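## Task

The cell is paused. Log: 02:44:04 MOVER delid N06 (N3), lid to LP2: done; 02:44:31 MOVER delid W06 (N1), lid to LP4: done; 02:44:58 MOVER delid W09 (N2), lid to LP3: done; 02:46:40 DISPENSER error, run aborted; 02:46:55 AUTO-RECOVER relid LP4 to N3: done; 02:47:20 AUTO-RECOVER relid LP3 to N1: done; 02:47:45 AUTO-RECOVER relid LP2 to N2: done; 02:48:16 AUTO-RECOVER stopped by watchdog. Using only this log to tell which unlabelled lid belongs to which plate, seat every plate's own lid fully on it, keep every plate at its starting nest, and then press CONTINUE. If the log disagrees with what is actually on the deck, press CALL instead, leaving every plate and lid exactly as found. Pressing RETRY, CONTINUE or SKIP while holding labware, or while any plate at a nest is not seated in it or any lid there is not seated on a plate, fails the job. At the end the gripper must be open and the arm away from the labware; anything held in place only by the robot does not count. Resting on the panel housing, the CALL key or the needed key is still clear.

## Robot and tools

Robot: one arm with six revolute joints and a two-finger gripper, inside a simulated lab cell. The deck holds nests (labelled N1, N2, ...) where plates sit and lid parks (LP1, LP2, ...) where lids can rest; the labels are not in any fixed order, so read them from the images. An operator panel stands on the robot's left (toward +y). Its keys, left to right as you face it: RETRY (white), CONTINUE (green), SKIP (yellow), CALL (blue). The first three are go keys: the job ends the moment one of them is pushed down. After CALL the job ends once the robot stops. A key counts as pressed only when pushed until it latches. A wrong or premature go key is usually worse than none.

Scene frame: origin on the table surface below the arm base, +z up, +x forward, +y to the left when looking along +x. The base may be slightly tilted against the table.

Tool execute_actions takes "actions", a list holding at most one item, plus optional "pictures" (true/false; images come by default). An empty list is a look: no command, just the current state. A move item is {"rows": [[...], ...], "steps": n}: up to 15 rows, n from 1 to 15 (default 15). Each row is one list of 7 numbers for the single arm, in this order: waist, shoulder, elbow, wrist pitch, wrist yaw, wrist roll, then gripper opening. The six joint numbers are absolute target angles in radians (the same values Joint positions reports), not offsets. Stated ranges: waist -2.618 to 3.054, shoulder 0.000 to 3.142, elbow 0.000 to 3.142, wrist pitch -1.571 to 1.571, wrist yaw -1.571 to 1.571, wrist roll -2.094 to 2.094. True ends may differ by up to 0.036 rad either way. A call is refused, and nothing is sent, if a target exceeds a range end by more than 0.036 rad and is farther out than the last reported angle. Targets past a real end are clipped there, and a line "joint sent to its limit" may appear (possibly referring to an earlier action); its absence proves nothing. The opening is an absolute value in [-1, 1]: +1 fully open (0.094 m between pads), -1 closed. Each row lasts one control step of 1/30 s; if there are fewer rows than steps the last row repeats. A wait item is {"steps": n} with n up to 300: no command, returns after that many steps counted from the previous result, and thinking time counts toward them.

Motion limits: each step the commanded target is held within a lead of the measured angle (waist 0.202, shoulder 0.258, elbow 0.238, wrist pitch 0.573, wrist yaw and roll 0.522 rad), and all targets are pulled back if they would put the gripper more than 70 mm from where it is. So distant targets take several calls. Between calls the arm keeps heading to the last row sent until it nearly stops or a step is HELD; fingers keep finishing their motion.

Results: Joint positions and Joint velocities list the six joints (rad, rad/s) then the pad gap (m, m/s). grip_measured is the measured opening on the command scale; readings may carry a constant error of about 1 mm. HELD marks steps where your row was partly or wholly not sent. "joint command not followed" means the clearance check altered or blocked targets (mounting blocks and posts count as the arm). MOTOR HOT appears from 75 °C; at 90 °C the arm halts for 10 s, and at 100 °C the motors and gripper let go and the arm drops. These show as OVER-TEMPERATURE FAULT. Holding loads and long thinking while loaded heat the motors, and heat partly carries into the next scene.

Gripping: command an opening about 0.03 below grip_measured for a firm hold, less for a lighter one. Pad force tops out around 50 to 62 N and is weaker on parts under about 2 mm thick; first contact can spike.

zoom_image: {"camera": "cam_high" or "cam_wrist", "region": [x0, y0, x1, y1]} in pixels from the top-left, at most 504 by 504, returns a closer view of that camera's latest image. cam_high is 672x504 and fixed above; cam_wrist is 616x616 fisheye on the wrist.

finished_scene: {"scene": number} ends that scene irreversibly, grades it and gives the next task. Replying with no tool call ends all scenes.

Order of work: look and zoom to map nests, parks and current lids; work out from the log which lid belongs where (follow each lid through delid and relid lines) and check the log against the deck; swap lids using free parks, seating each fully; release, lift clear, then press the key. Avoid knocking anything off the table, dropping labware, slamming or hard pushing.

Each tool is called after "Request:" as name(argument=value, ...), one argument or row to a line, values as JSON.

## Session

Request:
execute_actions(
  actions=[],
)

Scene clock: 0.00 s of 9600.00 s.
grip_measured=+1.000
Joint positions: [ 1.413  1.441  0.684 -1.214  1.373  0.408  0.094]
Joint velocities: [-0.007  0.007  0.002 -0.022 -0.066 -0.007  0.   ]

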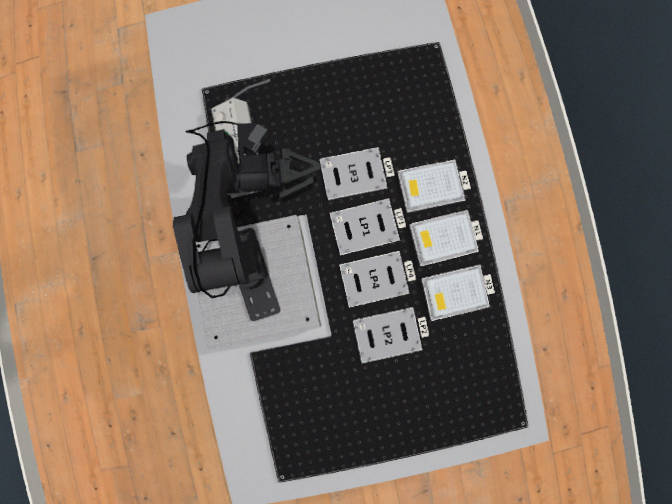

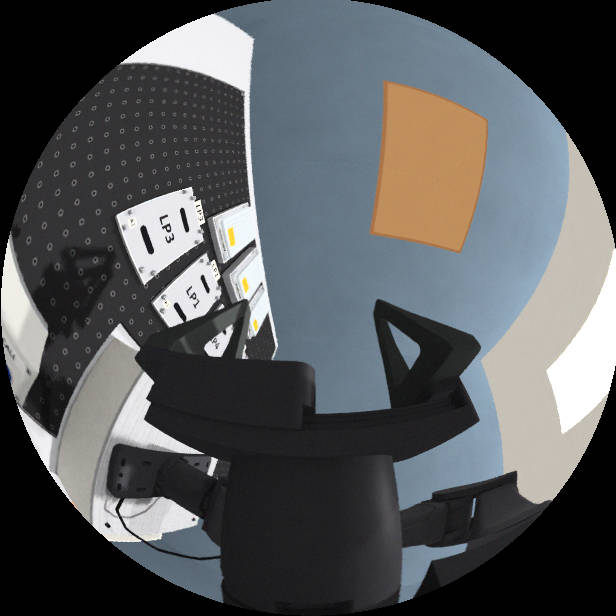

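Request:
zoom_image(
  camera="cam_high",
  region=[300, 130, 520, 380],
)

Request:
zoom_image(
  camera="cam_high",
  region=[150, 60, 350, 360],
)

Region (300, 130, 520, 380) of cam_high's 672x504 image, scaled by 2.016, with more detail than that image has; it fills the left 444 columns of this view, and the rest is white.

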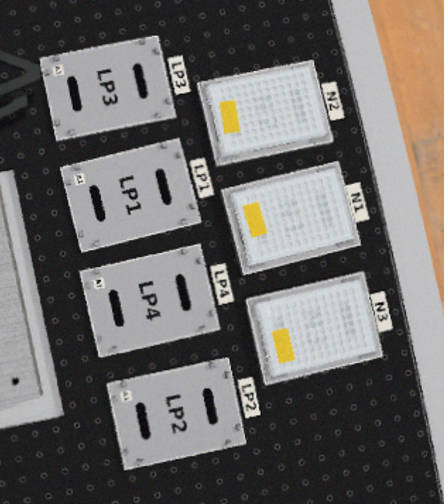

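Region (150, 60, 350, 360) of cam_high's 672x504 image, scaled by 1.680, with more detail than that image has.

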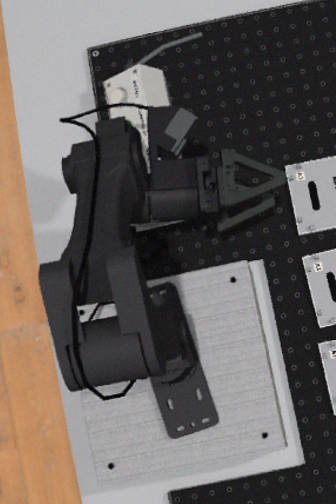

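Request:
execute_actions(
  actions=[
    {"rows": [[1.413, 1.441, 1.3, -1.214, 1.373, 0.408, 1.0]], "steps": 15},
  ],
  pictures=false,
)

Request:
execute_actions(
  actions=[
    {"rows": [[0.0, 1.5, 1.3, -1.37, 0.0, 0.0, 1.0]], "steps": 15},
  ],
  pictures=false,
)

Request:
execute_actions(
  actions=[
    {"steps": 45},
  ],
)

Scene clock: 39.00 s of 9600.00 s.
grip_measured=+1.000
Joint positions: [ 1.413  1.441  1.304 -1.2    1.365  0.403  0.094]
Joint velocities: [ 0.002 -0.007 -0.007  0.022  0.007  0.051  0.   ]
Steps of this call (steps 1 to 90: nothing new was sent; then 35.50 s passed at rest; steps 91 to 105: all 15 steps of this action). Readings (joint positions):
91: [1.413 1.444 0.711 -1.229 1.359 0.406]
92: [1.413 1.449 0.766 -1.237 1.350 0.404]
94: [1.413 1.451 0.917 -1.234 1.347 0.403]
98: [1.413 1.451 1.226 -1.215 1.353 0.403]
105: the state above

Scene clock: 39.50 s of 9600.00 s.
grip_measured=+1.000
Joint positions: [ 0.365  1.512  1.3   -1.333  0.121  0.017  0.094]
Joint velocities: [-2.098  0.012  0.002  0.007 -0.755 -0.037  0.   ]
Steps of this call (steps 1 to 15: all 15 steps of this action). Readings (joint positions):
1: [1.389 1.443 1.307 -1.214 1.290 0.343]
2: [1.334 1.449 1.308 -1.234 1.187 0.274]
4: [1.188 1.476 1.308 -1.274 0.982 0.173]
8: [0.888 1.511 1.302 -1.311 0.572 0.069]
15: the state above

Scene clock: 41.00 s of 9600.00 s.
grip_measured=+1.000
Joint positions: [-0.008  1.512  1.3   -1.354  0.006  0.007  0.094]
Joint velocities: [-0.002 -0.007 -0.007 -0.095 -0.051 -0.007  0.   ]
Steps of this call (steps 1 to 30: the robot went on to your last target; steps 31 to 45: nothing new was sent). Readings (joint positions):
1: [0.290 1.512 1.300 -1.333 0.096 0.015]
2: [0.216 1.512 1.300 -1.333 0.077 0.013]
4: [0.074 1.512 1.300 -1.333 0.055 0.011]
8: [-0.015 1.512 1.300 -1.343 0.041 0.011]
45: the state above
The arm was judged still, so your last target was given up. Only a new action makes it travel on or press farther. Fingers that are still opening or closing keep moving.

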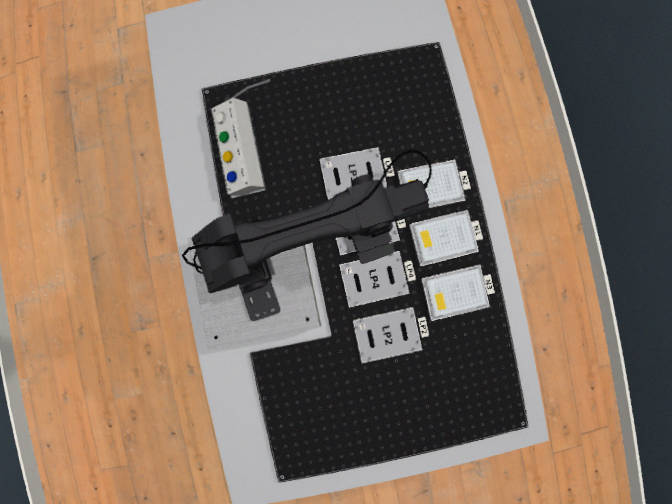

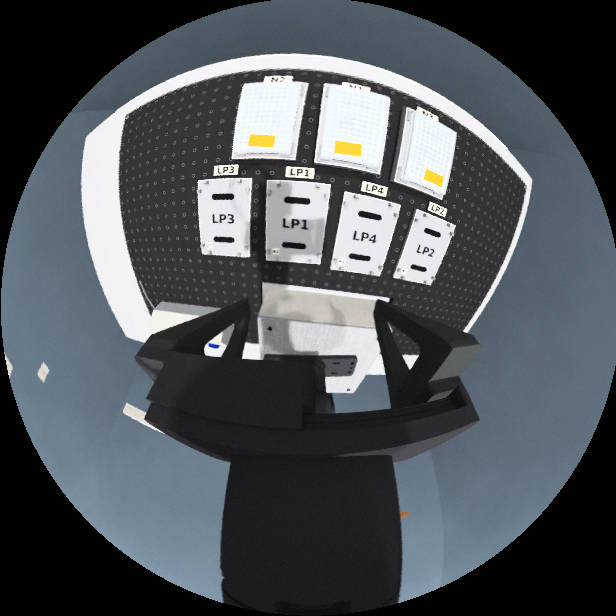

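Request:
zoom_image(
  camera="cam_wrist",
  region=[200, 60, 480, 300],
)

Region (200, 60, 480, 300) of cam_wrist's 616x616 image, scaled by 1.800, with more detail than that image has; it fills the top 432 rows of this view, and the rest is white.

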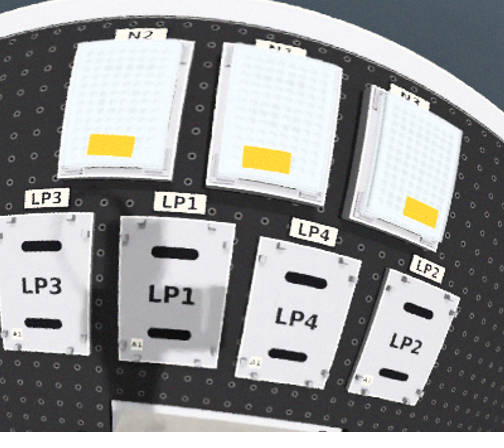

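Request:
zoom_image(
  camera="cam_high",
  region=[170, 80, 450, 360],
)

Region (170, 80, 450, 360) of cam_high's 672x504 image, scaled by 1.800, with more detail than that image has.

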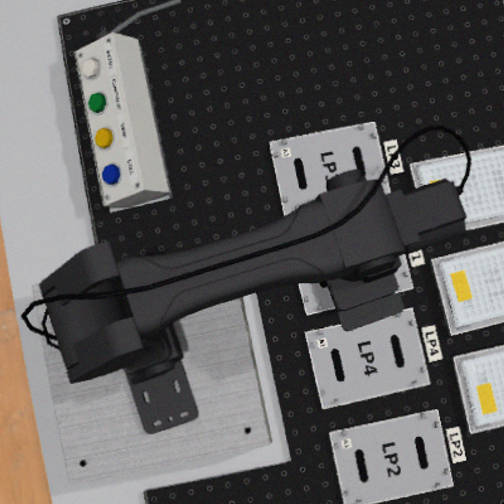

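Request:
execute_actions(
  actions=[
    {"rows": [[0.0, 1.0, 0.3, 0.1, 0.0, 0.0, 1.0]], "steps": 15},
  ],
  pictures=false,
)

Request:
execute_actions(
  actions=[
    {"steps": 30},
  ],
)

Scene clock: 62.07 s of 9600.00 s.
grip_measured=+1.000
Joint positions: [-0.008  1.002  0.271 -0.085  0.005  0.007  0.094]
Joint velocities: [-0.012  0.012 -0.183  0.432 -0.037  0.022  0.   ]
Steps of this call (steps 1 to 90: nothing new was sent; then 17.57 s passed at rest; steps 91 to 105: all 15 steps of this action). Readings (joint positions):
91: [-0.008 1.476 1.252 -1.267 0.006 0.007]
92: [-0.008 1.409 1.162 -1.134 0.006 0.007]
94: [-0.008 1.246 0.981 -0.919 0.005 0.007]
98: [-0.008 0.995 0.651 -0.488 0.005 0.007]
105: the state above

Scene clock: 63.07 s of 9600.00 s.
grip_measured=+1.000
Joint positions: [-0.008  1.002  0.276  0.077  0.005  0.007  0.094]
Joint velocities: [ 0.012 -0.007 -0.012 -0.037 -0.007  0.007  0.   ]
Steps of this call (steps 1 to 30: the robot went on to your last target). Readings (joint positions):
1: [-0.008 1.002 0.269 -0.067 0.005 0.007]
2: [-0.008 1.002 0.269 -0.040 0.005 0.007]
4: [-0.008 1.002 0.273 0.007 0.005 0.007]
8: [-0.008 1.002 0.276 0.055 0.005 0.007]
30: the state above
The arm was judged still, so your last target was given up. Only a new action makes it travel on or press farther. Fingers that are still opening or closing keep moving.

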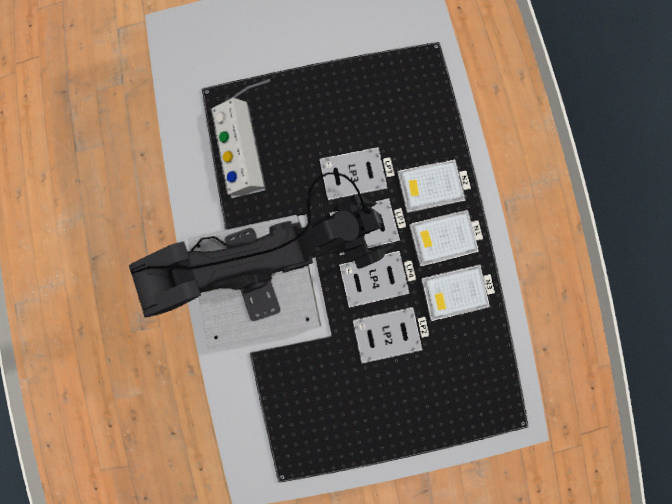

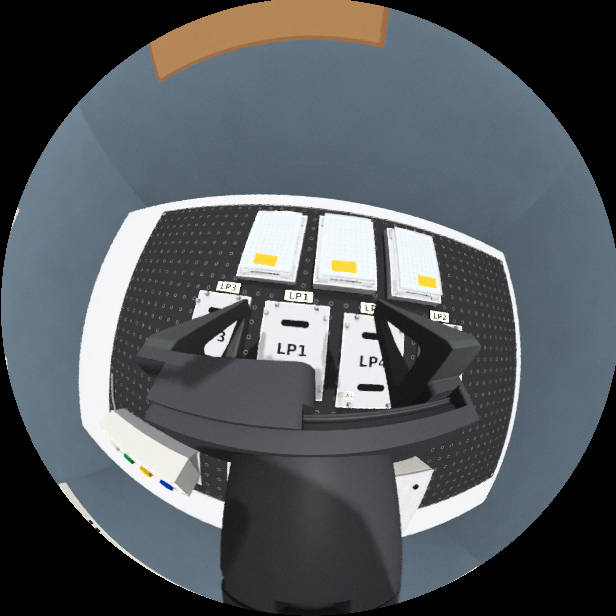

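Request:
zoom_image(
  camera="cam_wrist",
  region=[220, 200, 460, 330],
)

Region (220, 200, 460, 330) of cam_wrist's 616x616 image, scaled by 2.100, with more detail than that image has; it fills the top 273 rows of this view, and the rest is white.

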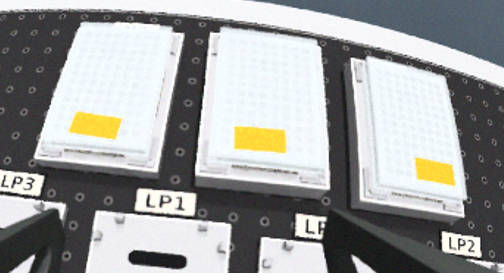

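Request:
execute_actions(
  actions=[
    {"rows": [[0.085, 1.735, 1.042, -0.877, 0.0, 0.0, -1.0]], "steps": 15},
  ],
  pictures=false,
)

Request:
execute_actions(
  actions=[
    {"steps": 30},
  ],
)

Scene clock: 76.53 s of 9600.00 s.
grip_measured=-0.986
Joint positions: [ 0.079  1.752  1.025 -0.798  0.003  0.005  0.001]
Joint velocities: [-0.012 -0.002  0.012 -0.491  0.037  0.022  0.   ]
Steps of this call (steps 1 to 90: nothing new was sent; then 9.97 s passed at rest; steps 91 to 105: all 15 steps of this action). Readings (joint positions):
91: [0.006 1.034 0.317 -0.008 0.011 0.007]
92: [0.032 1.114 0.393 -0.125 0.011 0.007]
94: [0.069 1.300 0.561 -0.338 0.005 0.006]
98: [0.079 1.655 0.891 -0.655 0.003 0.005]
105: the state above

Scene clock: 77.53 s of 9600.00 s.
grip_measured=-0.986
Joint positions: [ 0.079  1.752  1.025 -0.861  0.003  0.005  0.001]
Joint velocities: [-0.007 -0.002 -0.007 -0.066 -0.037 -0.066  0.001]
Steps of this call (steps 1 to 30: the robot went on to your last target). Readings (joint positions):
1: [0.079 1.752 1.025 -0.813 0.003 0.005]
2: [0.079 1.752 1.025 -0.824 0.003 0.005]
4: [0.079 1.752 1.025 -0.839 0.003 0.005]
8: [0.079 1.752 1.025 -0.853 0.003 0.005]
30: the state above
The arm was judged still, so your last target was given up. Only a new action makes it travel on or press farther. Fingers that are still opening or closing keep moving.

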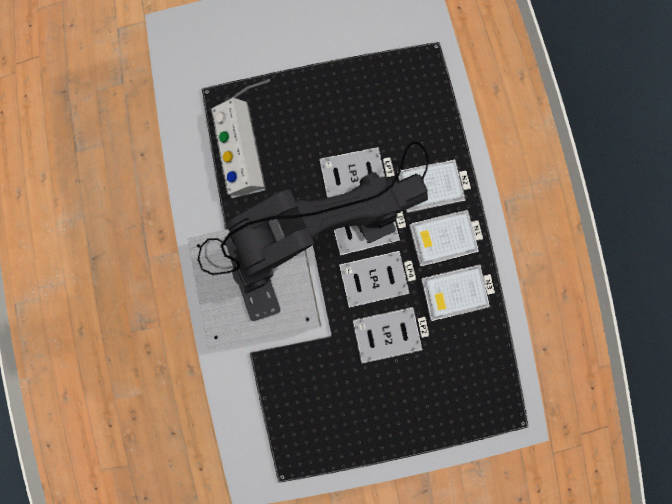

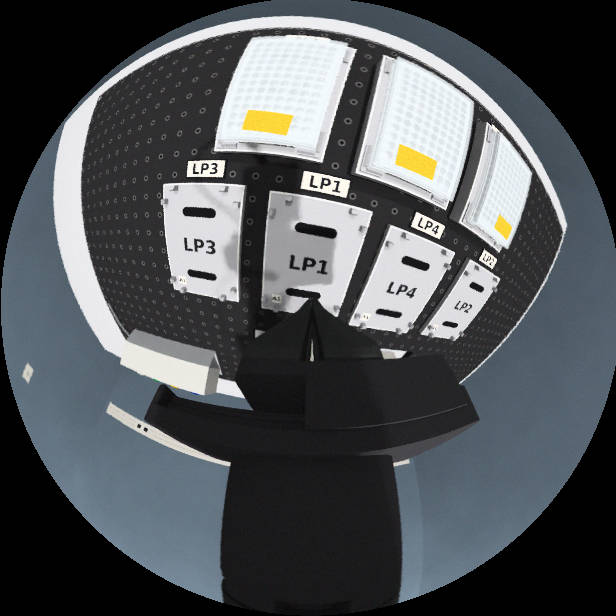

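Request:
execute_actions(
  actions=[
    {"rows": [[0.085, 1.841, 0.942, -0.672, 0.0, 0.0, -1.0]], "steps": 15},
  ],
  pictures=false,
)

Request:
execute_actions(
  actions=[
    {"steps": 20},
  ],
)

Scene clock: 81.17 s of 9600.00 s.
grip_measured=-0.986
Joint positions: [ 0.079  1.848  0.938 -0.7    0.003  0.005  0.001]
Joint velocities: [-0.002 -0.002  0.012  0.022 -0.037 -0.022 -0.001]
Steps of this call (steps 1 to 90: nothing new was sent; then 0.13 s passed at rest; steps 91 to 105: all 15 steps of this action). Readings (joint positions):
91: [0.079 1.756 1.015 -0.838 0.003 0.005]
92: [0.079 1.767 1.000 -0.801 0.003 0.005]
94: [0.079 1.806 0.972 -0.755 0.003 0.005]
98: [0.079 1.848 0.939 -0.727 0.003 0.005]
105: the state above

Scene clock: 81.83 s of 9600.00 s.
grip_measured=-0.986
Joint positions: [ 0.079  1.848  0.938 -0.693  0.003  0.005  0.001]
Joint velocities: [ 0.007 -0.002 -0.002  0.007  0.066  0.007 -0.   ]
Steps of this call (steps 1 to 15: the robot went on to your last target; steps 16 to 20: nothing new was sent). Readings (joint positions):
1: [0.079 1.848 0.938 -0.698 0.003 0.005]
2: [0.079 1.848 0.938 -0.697 0.003 0.005]
4: [0.079 1.848 0.938 -0.696 0.003 0.005]
8: [0.079 1.848 0.938 -0.694 0.003 0.005]
20: the state above
The arm was judged still, so your last target was given up. Only a new action makes it travel on or press farther. Fingers that are still opening or closing keep moving.

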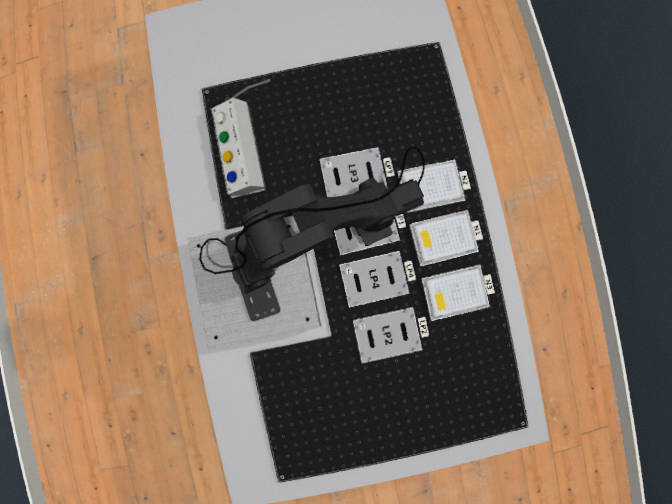

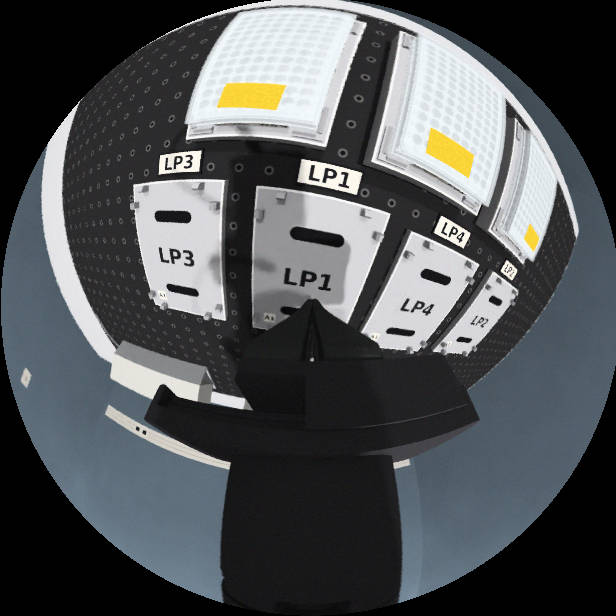

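Request:
execute_actions(
  actions=[
    {"rows": [[0.085, 1.923, 0.901, -0.548, 0.0, 0.0, -1.0]], "steps": 15},
  ],
  pictures=false,
)

Request:
execute_actions(
  actions=[
    {"steps": 20},
  ],
)

Scene clock: 84.20 s of 9600.00 s.
grip_measured=-0.986
Joint positions: [ 0.079  1.922  0.904 -0.574  0.003  0.005  0.001]
Joint velocities: [ 0.007 -0.007 -0.007  0.051 -0.051 -0.081  0.   ]
Steps of this call (steps 1 to 56: nothing new was sent; steps 57 to 71: all 15 steps of this action). Readings (joint positions):
57: [0.079 1.853 0.935 -0.679 0.003 0.005]
58: [0.079 1.864 0.930 -0.654 0.003 0.005]
60: [0.079 1.896 0.922 -0.617 0.003 0.005]
64: [0.079 1.922 0.905 -0.593 0.003 0.005]
71: the state above

Scene clock: 84.87 s of 9600.00 s.
grip_measured=-0.986
Joint positions: [ 0.079  1.922  0.904 -0.569  0.003  0.005  0.001]
Joint velocities: [-0.007 -0.007 -0.007  0.081  0.051 -0.081  0.001]
Steps of this call (steps 1 to 15: the robot went on to your last target; steps 16 to 20: nothing new was sent). Readings (joint positions):
1: [0.079 1.922 0.904 -0.573 0.003 0.005]
2: [0.079 1.922 0.904 -0.572 0.003 0.005]
4: [0.079 1.922 0.904 -0.571 0.003 0.005]
8: [0.079 1.922 0.904 -0.570 0.003 0.005]
20: the state above
The arm was judged still, so your last target was given up. Only a new action makes it travel on or press farther. Fingers that are still opening or closing keep moving.

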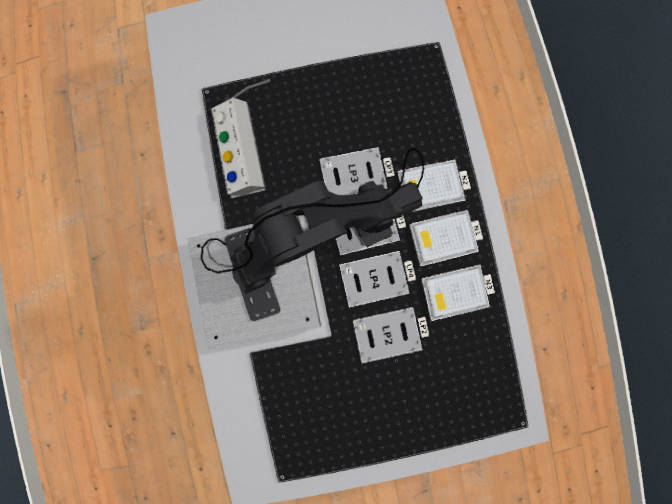

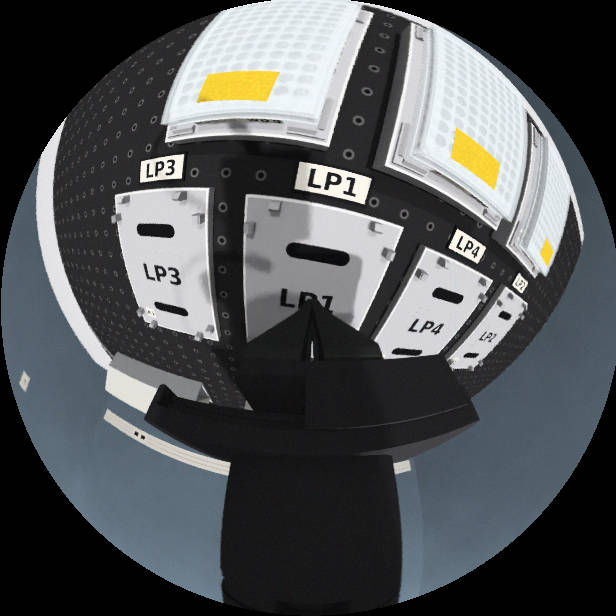

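Request:
zoom_image(
  camera="cam_wrist",
  region=[150, 60, 400, 200],
)

Request:
zoom_image(
  camera="cam_wrist",
  region=[360, 100, 580, 300],
)

Region (150, 60, 400, 200) of cam_wrist's 616x616 image, scaled by 2.016, with more detail than that image has; it fills the top 282 rows of this view, and the rest is white.

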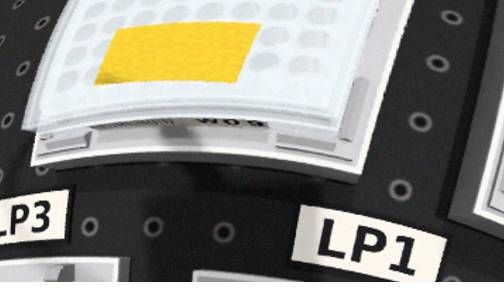

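Region (360, 100, 580, 300) of cam_wrist's 616x616 image, scaled by 2.291, with more detail than that image has; it fills the top 458 rows of this view, and the rest is white.

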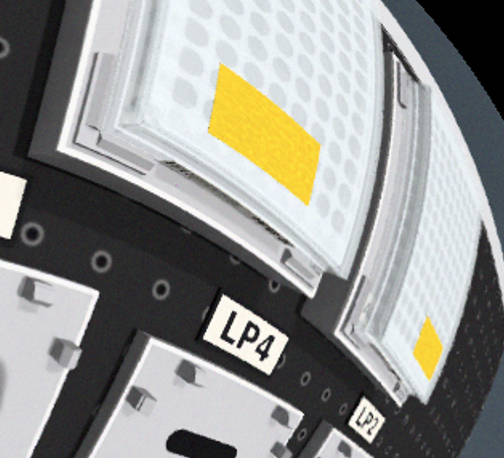

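Request:
execute_actions(
  actions=[
    {"rows": [[0.085, 1.953, 0.890, -0.508, 0.0, 0.0, -1.0]], "steps": 15},
  ],
  pictures=false,
)

Request:
execute_actions(
  actions=[
    {"rows": [[0.085, 1.984, 0.881, -0.467, 0.0, 0.0, -1.0]], "steps": 15},
  ],
  pictures=false,
)

Request:
execute_actions(
  actions=[
    {"steps": 15},
  ],
)

Scene clock: 89.80 s of 9600.00 s.
grip_measured=-0.986
Joint positions: [ 0.079  1.943  0.904 -0.531  0.003  0.005  0.001]
Joint velocities: [-0.012 -0.002 -0.017 -0.022 -0.022 -0.066 -0.   ]
Steps of this call (steps 1 to 90: nothing new was sent; then 1.43 s passed at rest; steps 91 to 105: all 15 steps of this action). Readings (joint positions):
91: [0.079 1.924 0.904 -0.566 0.003 0.005]
92: [0.079 1.927 0.904 -0.558 0.003 0.005]
94: [0.079 1.936 0.904 -0.546 0.003 0.005]
98: [0.079 1.943 0.904 -0.537 0.003 0.005]
105: the state above

Scene clock: 90.30 s of 9600.00 s.
grip_measured=-0.987
Joint positions: [ 0.079  1.961  0.899 -0.499  0.003  0.005  0.001]
Joint velocities: [ 0.002 -0.007 -0.007 -0.022 -0.037  0.022 -0.   ]
Steps of this call (steps 1 to 15: all 15 steps of this action). Readings (joint positions):
1: [0.079 1.945 0.903 -0.525 0.003 0.005]
2: [0.079 1.951 0.901 -0.515 0.003 0.005]
4: [0.079 1.961 0.899 -0.504 0.003 0.005]
8: [0.079 1.961 0.899 -0.499 0.003 0.005]
15: the state above

Scene clock: 90.80 s of 9600.00 s.
grip_measured=-0.987
Joint positions: [ 0.079  1.961  0.899 -0.499  0.003  0.005  0.001]
Joint velocities: [ 0.007  0.002  0.017  0.007 -0.081  0.007 -0.   ]
Steps of this call (steps 1 to 15: the robot went on to your last target). Readings (joint positions):
1: [0.079 1.961 0.899 -0.499 0.003 0.005]
2: [0.079 1.961 0.899 -0.499 0.003 0.005]
4: [0.079 1.961 0.899 -0.499 0.003 0.005]
8: [0.079 1.961 0.899 -0.499 0.003 0.005]
15: the state above
The arm was judged still, so your last target was given up. Only a new action makes it travel on or press farther. Fingers that are still opening or closing keep moving.

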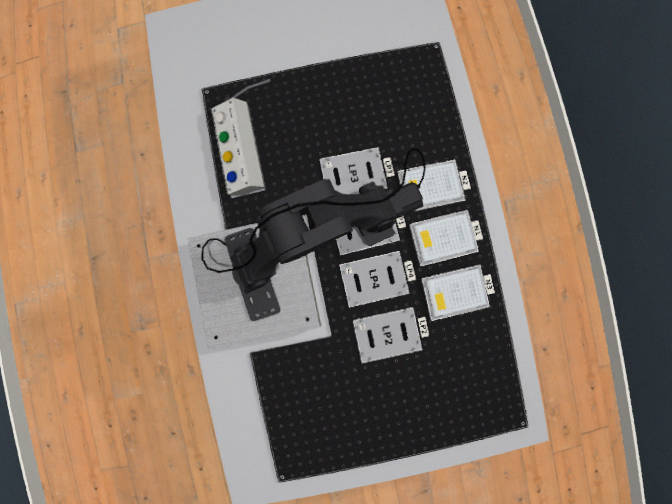

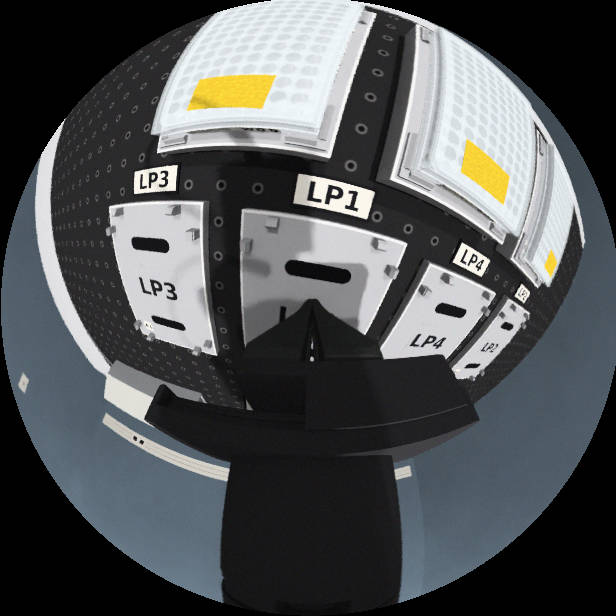

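Request:
execute_actions(
  actions=[
    {"rows": [[0.085, 1.8, 0.9, -0.5, 0.0, 0.0, 1.0]], "steps": 10},
  ],
  pictures=false,
)

Request:
execute_actions(
  actions=[
    {"rows": [[-0.135, 1.7, 0.6, 0.5, 0.0, 0.0, 1.0]], "steps": 15},
  ],
  pictures=false,
)

Request:
execute_actions(
  actions=[
    {"rows": [[-0.135, 1.7, 0.6, 0.8, 0.0, 0.0, 1.0], [-0.135, 1.75, 0.57, 0.9, 0.0, 0.0, 1.0], [-0.135, 1.8, 0.54, 1.0, 0.0, 0.0, 1.0], [-0.135, 1.85, 0.5, 1.1, 0.0, 0.0, 1.0], [-0.135, 1.9, 0.47, 1.2, 0.0, 0.0, 1.0], [-0.135, 1.95, 0.44, 1.22, 0.0, 0.0, 1.0], [-0.135, 2.0, 0.4, 1.22, 0.0, 0.0, 1.0], [-0.135, 2.05, 0.37, 1.22, 0.0, 0.0, 1.0], [-0.135, 2.1, 0.34, 1.22, 0.0, 0.0, 1.0], [-0.135, 2.12, 0.33, 1.22, 0.0, 0.0, 1.0]], "steps": 15},
  ],
  pictures=false,
)

Request:
execute_actions(
  actions=[
    {"steps": 20},
  ],
)

Scene clock: 121.67 s of 9600.00 s.
grip_measured=+1.000
Joint positions: [ 0.079  1.808  0.889 -0.502  0.003  0.005  0.094]
Joint velocities: [-0.007  0.012 -0.002  0.007 -0.051 -0.037  0.   ]
Steps of this call (steps 1 to 90: nothing new was sent; then 27.53 s passed at rest; steps 91 to 100: all 10 steps of this action). Readings (joint positions):
91: [0.079 1.947 0.897 -0.499 0.003 0.005]
92: [0.079 1.921 0.891 -0.504 0.003 0.005]
94: [0.079 1.858 0.889 -0.507 0.003 0.005]
98: [0.079 1.808 0.889 -0.502 0.003 0.005]
100: the state above

Scene clock: 122.17 s of 9600.00 s.
grip_measured=+1.000
Joint positions: [-0.143  1.73   0.59   0.431  0.006  0.002  0.094]
Joint velocities: [-0.007  0.007 -0.002  0.359 -0.037  0.022  0.   ]
Steps of this call (steps 1 to 15: all 15 steps of this action). Readings (joint positions):
1: [0.058 1.793 0.847 -0.410 -0.010 0.003]
2: [0.012 1.765 0.775 -0.278 -0.019 0.002]
4: [-0.102 1.731 0.653 -0.072 -0.008 0.002]
8: [-0.150 1.730 0.590 0.195 0.009 0.002]
15: the state above

Scene clock: 122.67 s of 9600.00 s.
grip_measured=+1.000
Joint positions: [-0.143  2.138  0.321  1.144  0.005  0.008  0.094]
Joint velocities: [ 0.007 -0.012 -0.012  0.344 -0.037 -0.022  0.   ]
Steps of this call (steps 1 to 15: all 15 steps of this action). Readings (joint positions):
1: [-0.143 1.730 0.587 0.471 0.006 0.002]
2: [-0.143 1.733 0.581 0.538 0.006 0.002]
4: [-0.143 1.760 0.564 0.726 0.006 0.002]
8: [-0.143 1.922 0.471 1.060 0.006 0.002]
15: the state above

Scene clock: 123.33 s of 9600.00 s.
grip_measured=+1.000
Joint positions: [-0.143  2.138  0.321  1.197  0.005  0.007  0.094]
Joint velocities: [ 0.007  0.007  0.007  0.037  0.037 -0.051  0.   ]
Steps of this call (steps 1 to 20: the robot went on to your last target). Readings (joint positions):
1: [-0.143 2.138 0.321 1.157 0.005 0.008]
2: [-0.143 2.138 0.321 1.167 0.005 0.007]
4: [-0.143 2.138 0.321 1.179 0.005 0.007]
8: [-0.143 2.138 0.321 1.191 0.005 0.007]
20: the state above

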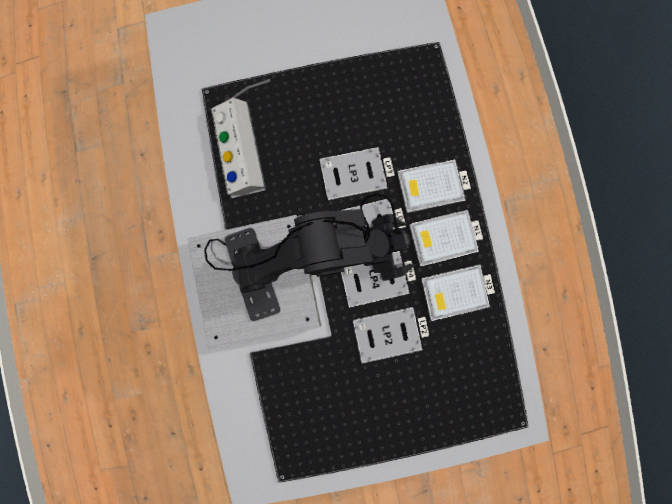

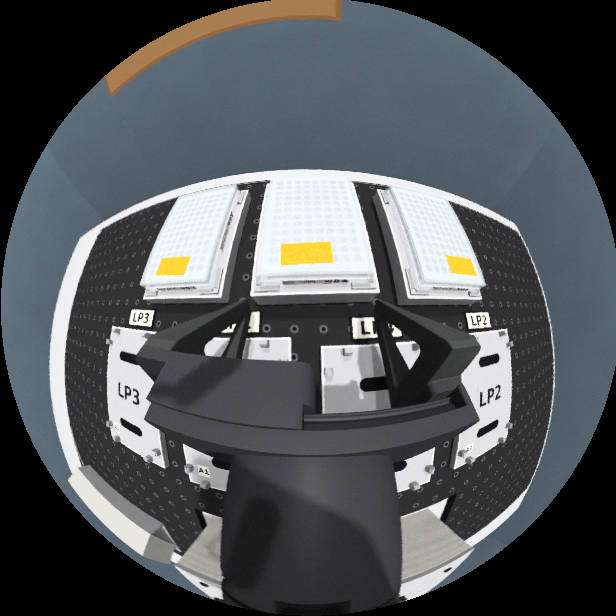

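Request:
zoom_image(
  camera="cam_wrist",
  region=[130, 230, 490, 320],
)

Request:
zoom_image(
  camera="cam_wrist",
  region=[250, 250, 390, 310],
)

Region (130, 230, 490, 320) of cam_wrist's 616x616 image, scaled by 1.400, with more detail than that image has; it fills the top 126 rows of this view, and the rest is white.

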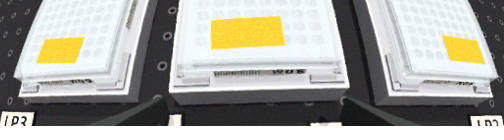

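Region (250, 250, 390, 310) of cam_wrist's 616x616 image, scaled by 3.600, with more detail than that image has; it fills the top 216 rows of this view, and the rest is white.

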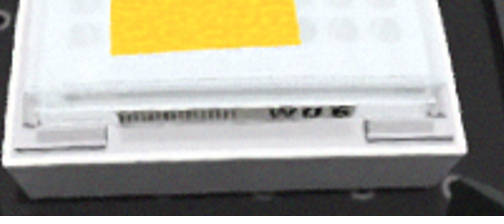

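Request:
zoom_image(
  camera="cam_wrist",
  region=[135, 190, 255, 310],
)

Request:
zoom_image(
  camera="cam_wrist",
  region=[370, 190, 490, 310],
)

Region (135, 190, 255, 310) of cam_wrist's 616x616 image, scaled by 4.200, with more detail than that image has.

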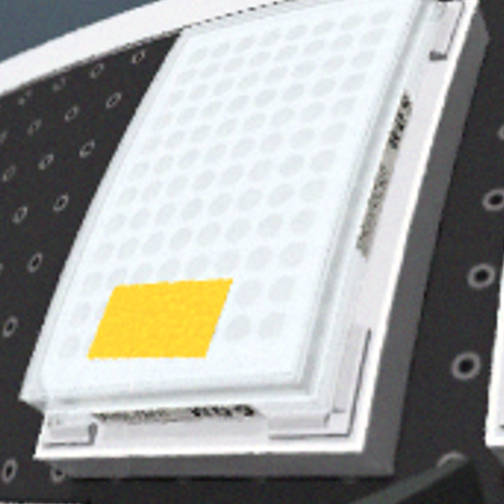

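Region (370, 190, 490, 310) of cam_wrist's 616x616 image, scaled by 4.200, with more detail than that image has.

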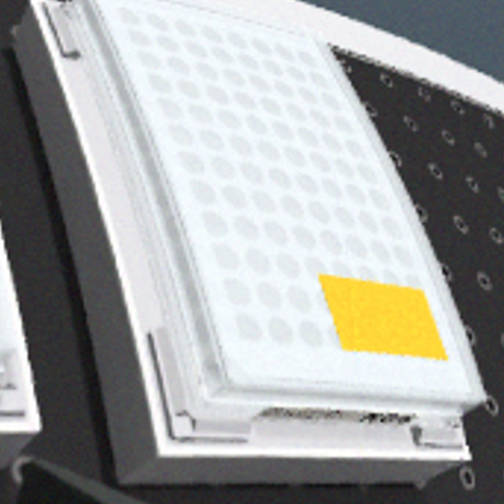

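Request:
execute_actions(
  actions=[
    {"rows": [[-0.135, 2.12, 0.33, 1.3, 0.0, 0.0, 1.0], [-0.135, 2.12, 0.33, 1.3, 0.0, 0.0, 1.0], [-0.135, 2.12, 0.33, 1.3, 0.0, 0.0, 1.0], [-0.135, 2.12, 0.33, 1.3, 0.0, 0.0, 1.0], [-0.05, 2.12, 0.33, 1.3, 0.0, 0.0, 1.0], [0.03, 2.12, 0.33, 1.3, 0.0, 0.0, 1.0], [0.1, 2.12, 0.33, 1.3, 0.0, 0.0, 1.0], [0.17, 2.12, 0.33, 1.3, 0.0, 0.0, 1.0]], "steps": 15},
  ],
  pictures=false,
)

Request:
execute_actions(
  actions=[
    {"steps": 15},
  ],
)

Request:
zoom_image(
  camera="cam_wrist",
  region=[240, 240, 400, 330],
)

Scene clock: 131.10 s of 9600.00 s.
grip_measured=+1.000
Joint positions: [ 0.18   2.138  0.321  1.277 -0.008  0.003  0.094]
Joint velocities: [-0.037  0.002 -0.002 -0.066  0.037  0.051  0.   ]
Steps of this call (steps 1 to 15: the robot went on to your last target; steps 16 to 90: nothing new was sent; then 4.27 s passed at rest; steps 91 to 105: all 15 steps of this action). Readings (joint positions):
91: [-0.143 2.138 0.321 1.205 0.005 0.007]
92: [-0.143 2.138 0.321 1.217 0.005 0.007]
94: [-0.143 2.138 0.321 1.242 0.005 0.007]
98: [0.022 2.138 0.321 1.267 0.021 0.007]
105: the state above

Scene clock: 131.60 s of 9600.00 s.
grip_measured=+1.000
Joint positions: [ 0.178  2.138  0.321  1.278 -0.006  0.003  0.094]
Joint velocities: [ 0.012 -0.007 -0.027 -0.022 -0.081 -0.125  0.   ]
Steps of this call (steps 1 to 15: the robot went on to your last target). Readings (joint positions):
1: [0.179 2.138 0.321 1.277 -0.007 0.003]
2: [0.178 2.138 0.321 1.277 -0.007 0.003]
4: [0.178 2.138 0.321 1.278 -0.006 0.003]
8: [0.178 2.138 0.321 1.278 -0.006 0.003]
15: the state above
The arm was judged still, so your last target was given up. Only a new action makes it travel on or press farther. Fingers that are still opening or closing keep moving.

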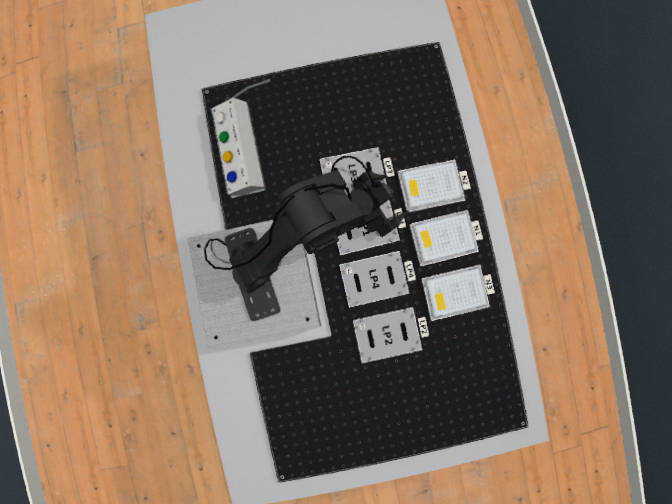

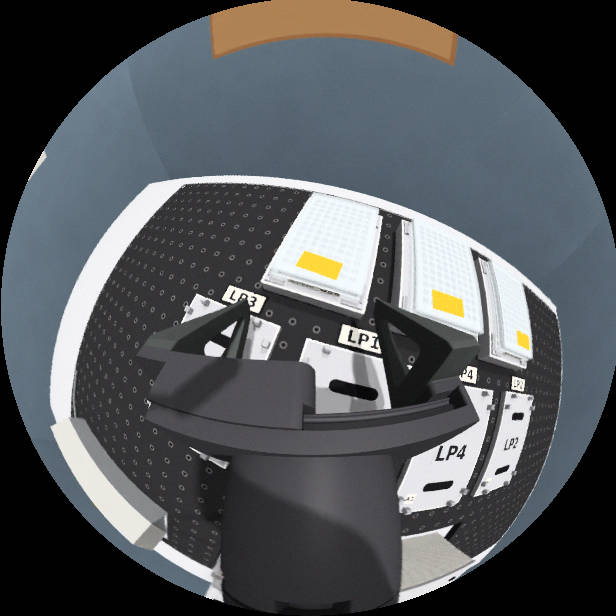

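Region (240, 240, 400, 330) of cam_wrist's 616x616 image, scaled by 3.150, with more detail than that image has; it fills the top 284 rows of this view, and the rest is white.

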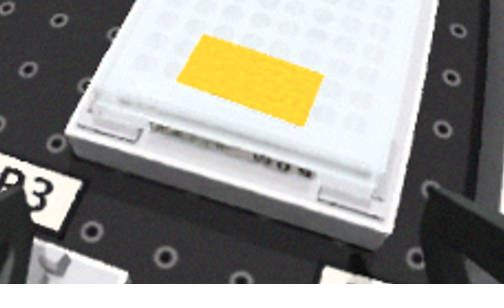

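Request:
execute_actions(
  actions=[
    {"rows": [[0.17, 2.05, 1.0, 0.9, 0.0, 0.0, 1.0]], "steps": 10},
  ],
  pictures=false,
)

Request:
execute_actions(
  actions=[
    {"rows": [[-0.42, 2.1, 1.6, -1.07, 0.0, -0.285, 1.0]], "steps": 15},
  ],
  pictures=false,
)

Request:
execute_actions(
  actions=[
    {"rows": [[-0.42, 2.2, 1.75, -1.1, 0.0, -0.285, 1.0], [-0.42, 2.25, 1.82, -1.13, 0.0, -0.285, 1.0], [-0.42, 2.3, 1.9, -1.15, 0.0, -0.285, 1.0], [-0.42, 2.35, 1.97, -1.17, 0.0, -0.285, 1.0], [-0.42, 2.4, 2.04, -1.19, 0.0, -0.285, 1.0], [-0.42, 2.45, 2.1, -1.2, 0.0, -0.285, 1.0], [-0.42, 2.5, 2.16, -1.21, 0.0, -0.285, 1.0], [-0.42, 2.54, 2.21, -1.22, 0.0, -0.285, 1.0]], "steps": 15},
  ],
  pictures=false,
)

Request:
execute_actions(
  actions=[
    {"steps": 20},
  ],
)

Scene clock: 141.93 s of 9600.00 s.
grip_measured=+1.000
Joint positions: [ 0.178  2.1    0.898  0.957 -0.006  0.003  0.094]
Joint velocities: [-0.012 -0.09   1.482 -0.388 -0.037 -0.037  0.   ]
Steps of this call (steps 1 to 90: nothing new was sent; then 7.00 s passed at rest; steps 91 to 100: all 10 steps of this action). Readings (joint positions):
91: [0.178 2.127 0.349 1.218 -0.006 0.003]
92: [0.178 2.119 0.409 1.128 -0.006 0.003]
94: [0.178 2.114 0.545 1.036 -0.006 0.003]
98: [0.178 2.104 0.789 0.976 -0.006 0.003]
100: the state above

Scene clock: 142.43 s of 9600.00 s.
grip_measured=+1.000
Joint positions: [-0.388  2.097  1.572 -0.024 -0.005 -0.244  0.094]
Joint velocities: [-0.94   0.017  0.344 -2.161  0.183 -0.183  0.   ]
Steps of this call (steps 1 to 15: all 15 steps of this action). Readings (joint positions):
1: [0.166 2.098 0.955 0.909 -0.013 -0.028]
2: [0.144 2.097 1.017 0.843 -0.020 -0.063]
4: [0.075 2.097 1.128 0.702 -0.022 -0.117]
8: [-0.096 2.097 1.336 0.424 -0.019 -0.186]
15: the state above

Scene clock: 142.93 s of 9600.00 s.
grip_measured=+1.000
Joint positions: [-0.419  2.576  2.171 -1.131  0.006 -0.278  0.094]
Joint velocities: [-0.007  0.056 -0.002 -0.623 -0.066 -0.007  0.   ]
Steps of this call (steps 1 to 15: all 15 steps of this action). Readings (joint positions):
1: [-0.417 2.109 1.610 -0.133 0.000 -0.250]
2: [-0.438 2.143 1.676 -0.247 0.005 -0.256]
4: [-0.457 2.237 1.835 -0.452 0.012 -0.263]
8: [-0.444 2.428 2.089 -0.803 0.012 -0.271]
15: the state above

Scene clock: 143.60 s of 9600.00 s.
grip_measured=+1.000
Joint positions: [-0.419  2.576  2.184 -1.203  0.006 -0.278  0.094]
Joint velocities: [ 0.007 -0.002 -0.002 -0.007 -0.022 -0.022  0.   ]
Steps of this call (steps 1 to 20: the robot went on to your last target). Readings (joint positions):
1: [-0.419 2.576 2.171 -1.150 0.006 -0.278]
2: [-0.419 2.576 2.172 -1.165 0.006 -0.278]
4: [-0.419 2.576 2.180 -1.181 0.006 -0.278]
8: [-0.419 2.576 2.184 -1.194 0.006 -0.278]
20: the state above

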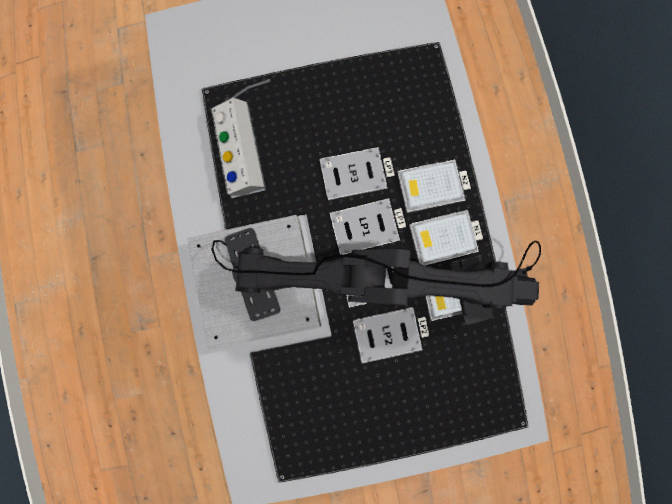

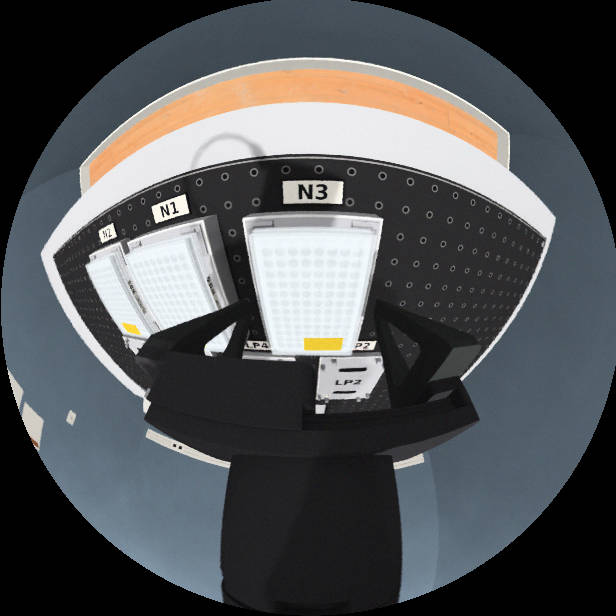

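Request:
execute_actions(
  actions=[
    {"rows": [[-0.42, 2.565, 2.15, -1.10, 0.0, -0.285, 1.0]], "steps": 15},
  ],
  pictures=false,
)

Request:
execute_actions(
  actions=[
    {"steps": 15},
  ],
)

Scene clock: 156.33 s of 9600.00 s.
grip_measured=+1.000
Joint positions: [-0.419  2.576  2.156 -1.123  0.006 -0.278  0.094]
Joint velocities: [ 0.002 -0.012 -0.007 -0.007 -0.037 -0.066  0.   ]
Steps of this call (steps 1 to 15: the robot went on to your last target; steps 16 to 90: nothing new was sent; then 9.23 s passed at rest; steps 91 to 105: all 15 steps of this action). Readings (joint positions):
91: [-0.419 2.576 2.179 -1.194 0.006 -0.278]
92: [-0.419 2.576 2.174 -1.179 0.006 -0.278]
94: [-0.419 2.576 2.161 -1.155 0.006 -0.278]
98: [-0.419 2.576 2.156 -1.137 0.006 -0.278]
105: the state above

Scene clock: 156.83 s of 9600.00 s.
grip_measured=+1.000
Joint positions: [-0.419  2.576  2.156 -1.121  0.006 -0.278  0.094]
Joint velocities: [-0.007 -0.022  0.007 -0.037  0.007 -0.007  0.   ]
Steps of this call (steps 1 to 15: the robot went on to your last target). Readings (joint positions):
1: [-0.419 2.576 2.156 -1.123 0.006 -0.278]
2: [-0.419 2.576 2.156 -1.123 0.006 -0.278]
4: [-0.419 2.576 2.156 -1.122 0.006 -0.278]
8: [-0.419 2.576 2.156 -1.122 0.006 -0.278]
15: the state above
The arm was judged still, so your last target was given up. Only a new action makes it travel on or press farther. Fingers that are still opening or closing keep moving.

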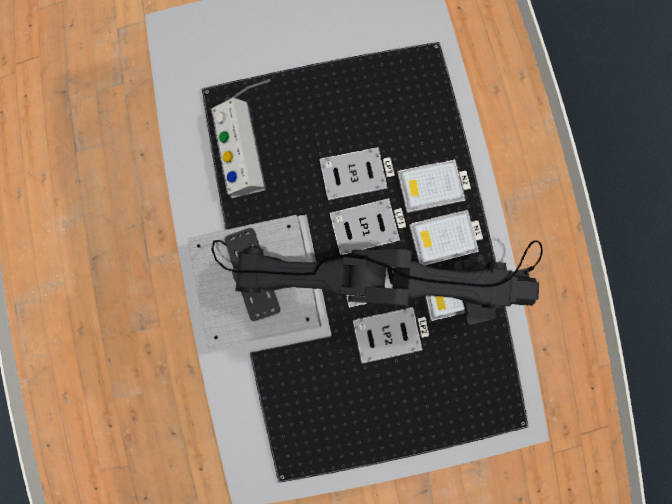

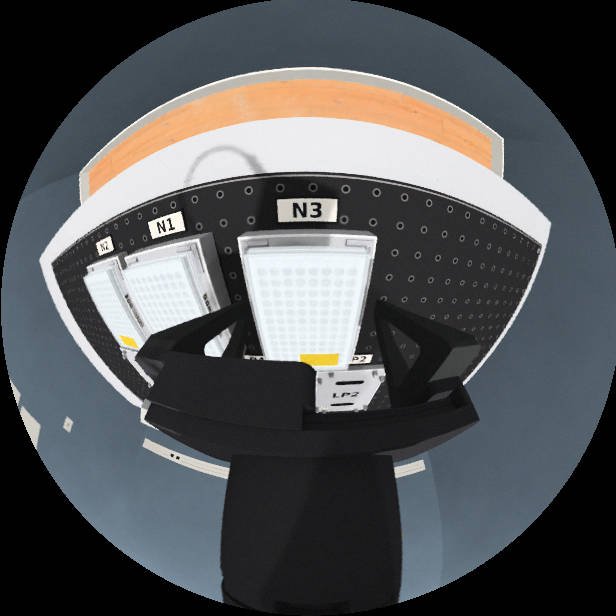

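Request:
execute_actions(
  actions=[
    {"rows": [[-0.42, 2.57, 2.10, -1.085, 0.0, -0.285, 1.0]], "steps": 15},
  ],
  pictures=false,
)

Request:
execute_actions(
  actions=[
    {"steps": 15},
  ],
)

Scene clock: 163.77 s of 9600.00 s.
grip_measured=+1.000
Joint positions: [-0.419  2.575  2.101 -1.105  0.006 -0.278  0.094]
Joint velocities: [ 0.022  0.007  0.002 -0.037  0.037  0.037  0.   ]
Steps of this call (steps 1 to 90: nothing new was sent; then 3.43 s passed at rest; steps 91 to 105: all 15 steps of this action). Readings (joint positions):
91: [-0.419 2.576 2.147 -1.115 0.006 -0.278]
92: [-0.419 2.575 2.138 -1.109 0.006 -0.278]
94: [-0.419 2.575 2.116 -1.106 0.006 -0.278]
98: [-0.419 2.575 2.101 -1.106 0.006 -0.278]
105: the state above

Scene clock: 164.27 s of 9600.00 s.
grip_measured=+1.000
Joint positions: [-0.419  2.575  2.101 -1.105  0.006 -0.278  0.094]
Joint velocities: [ 0.002 -0.007  0.002  0.007 -0.051 -0.139  0.   ]
Steps of this call (steps 1 to 15: the robot went on to your last target). Readings (joint positions):
1: [-0.419 2.575 2.101 -1.105 0.006 -0.278]
2: [-0.419 2.575 2.101 -1.105 0.006 -0.278]
4: [-0.419 2.575 2.101 -1.105 0.006 -0.278]
8: [-0.419 2.575 2.101 -1.105 0.006 -0.278]
15: the state above
The arm was judged still, so your last target was given up. Only a new action makes it travel on or press farther. Fingers that are still opening or closing keep moving.

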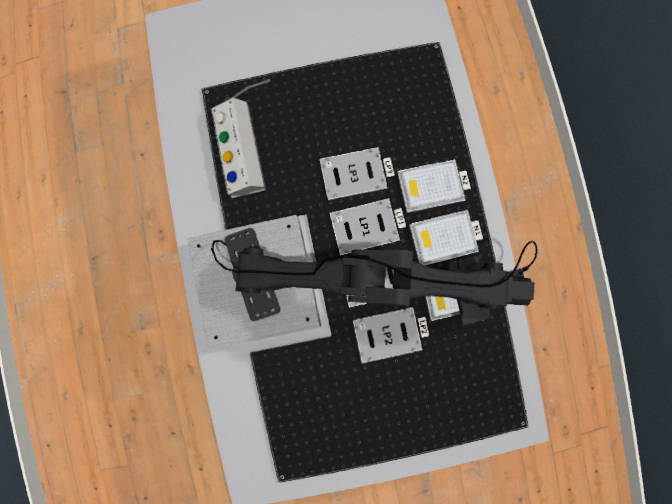

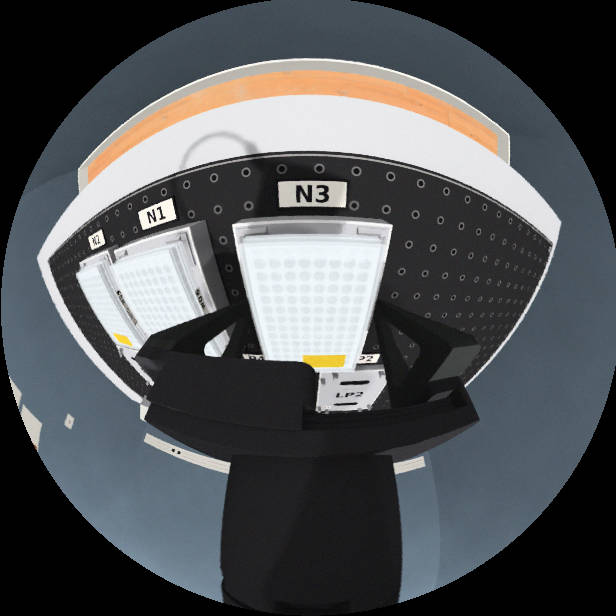

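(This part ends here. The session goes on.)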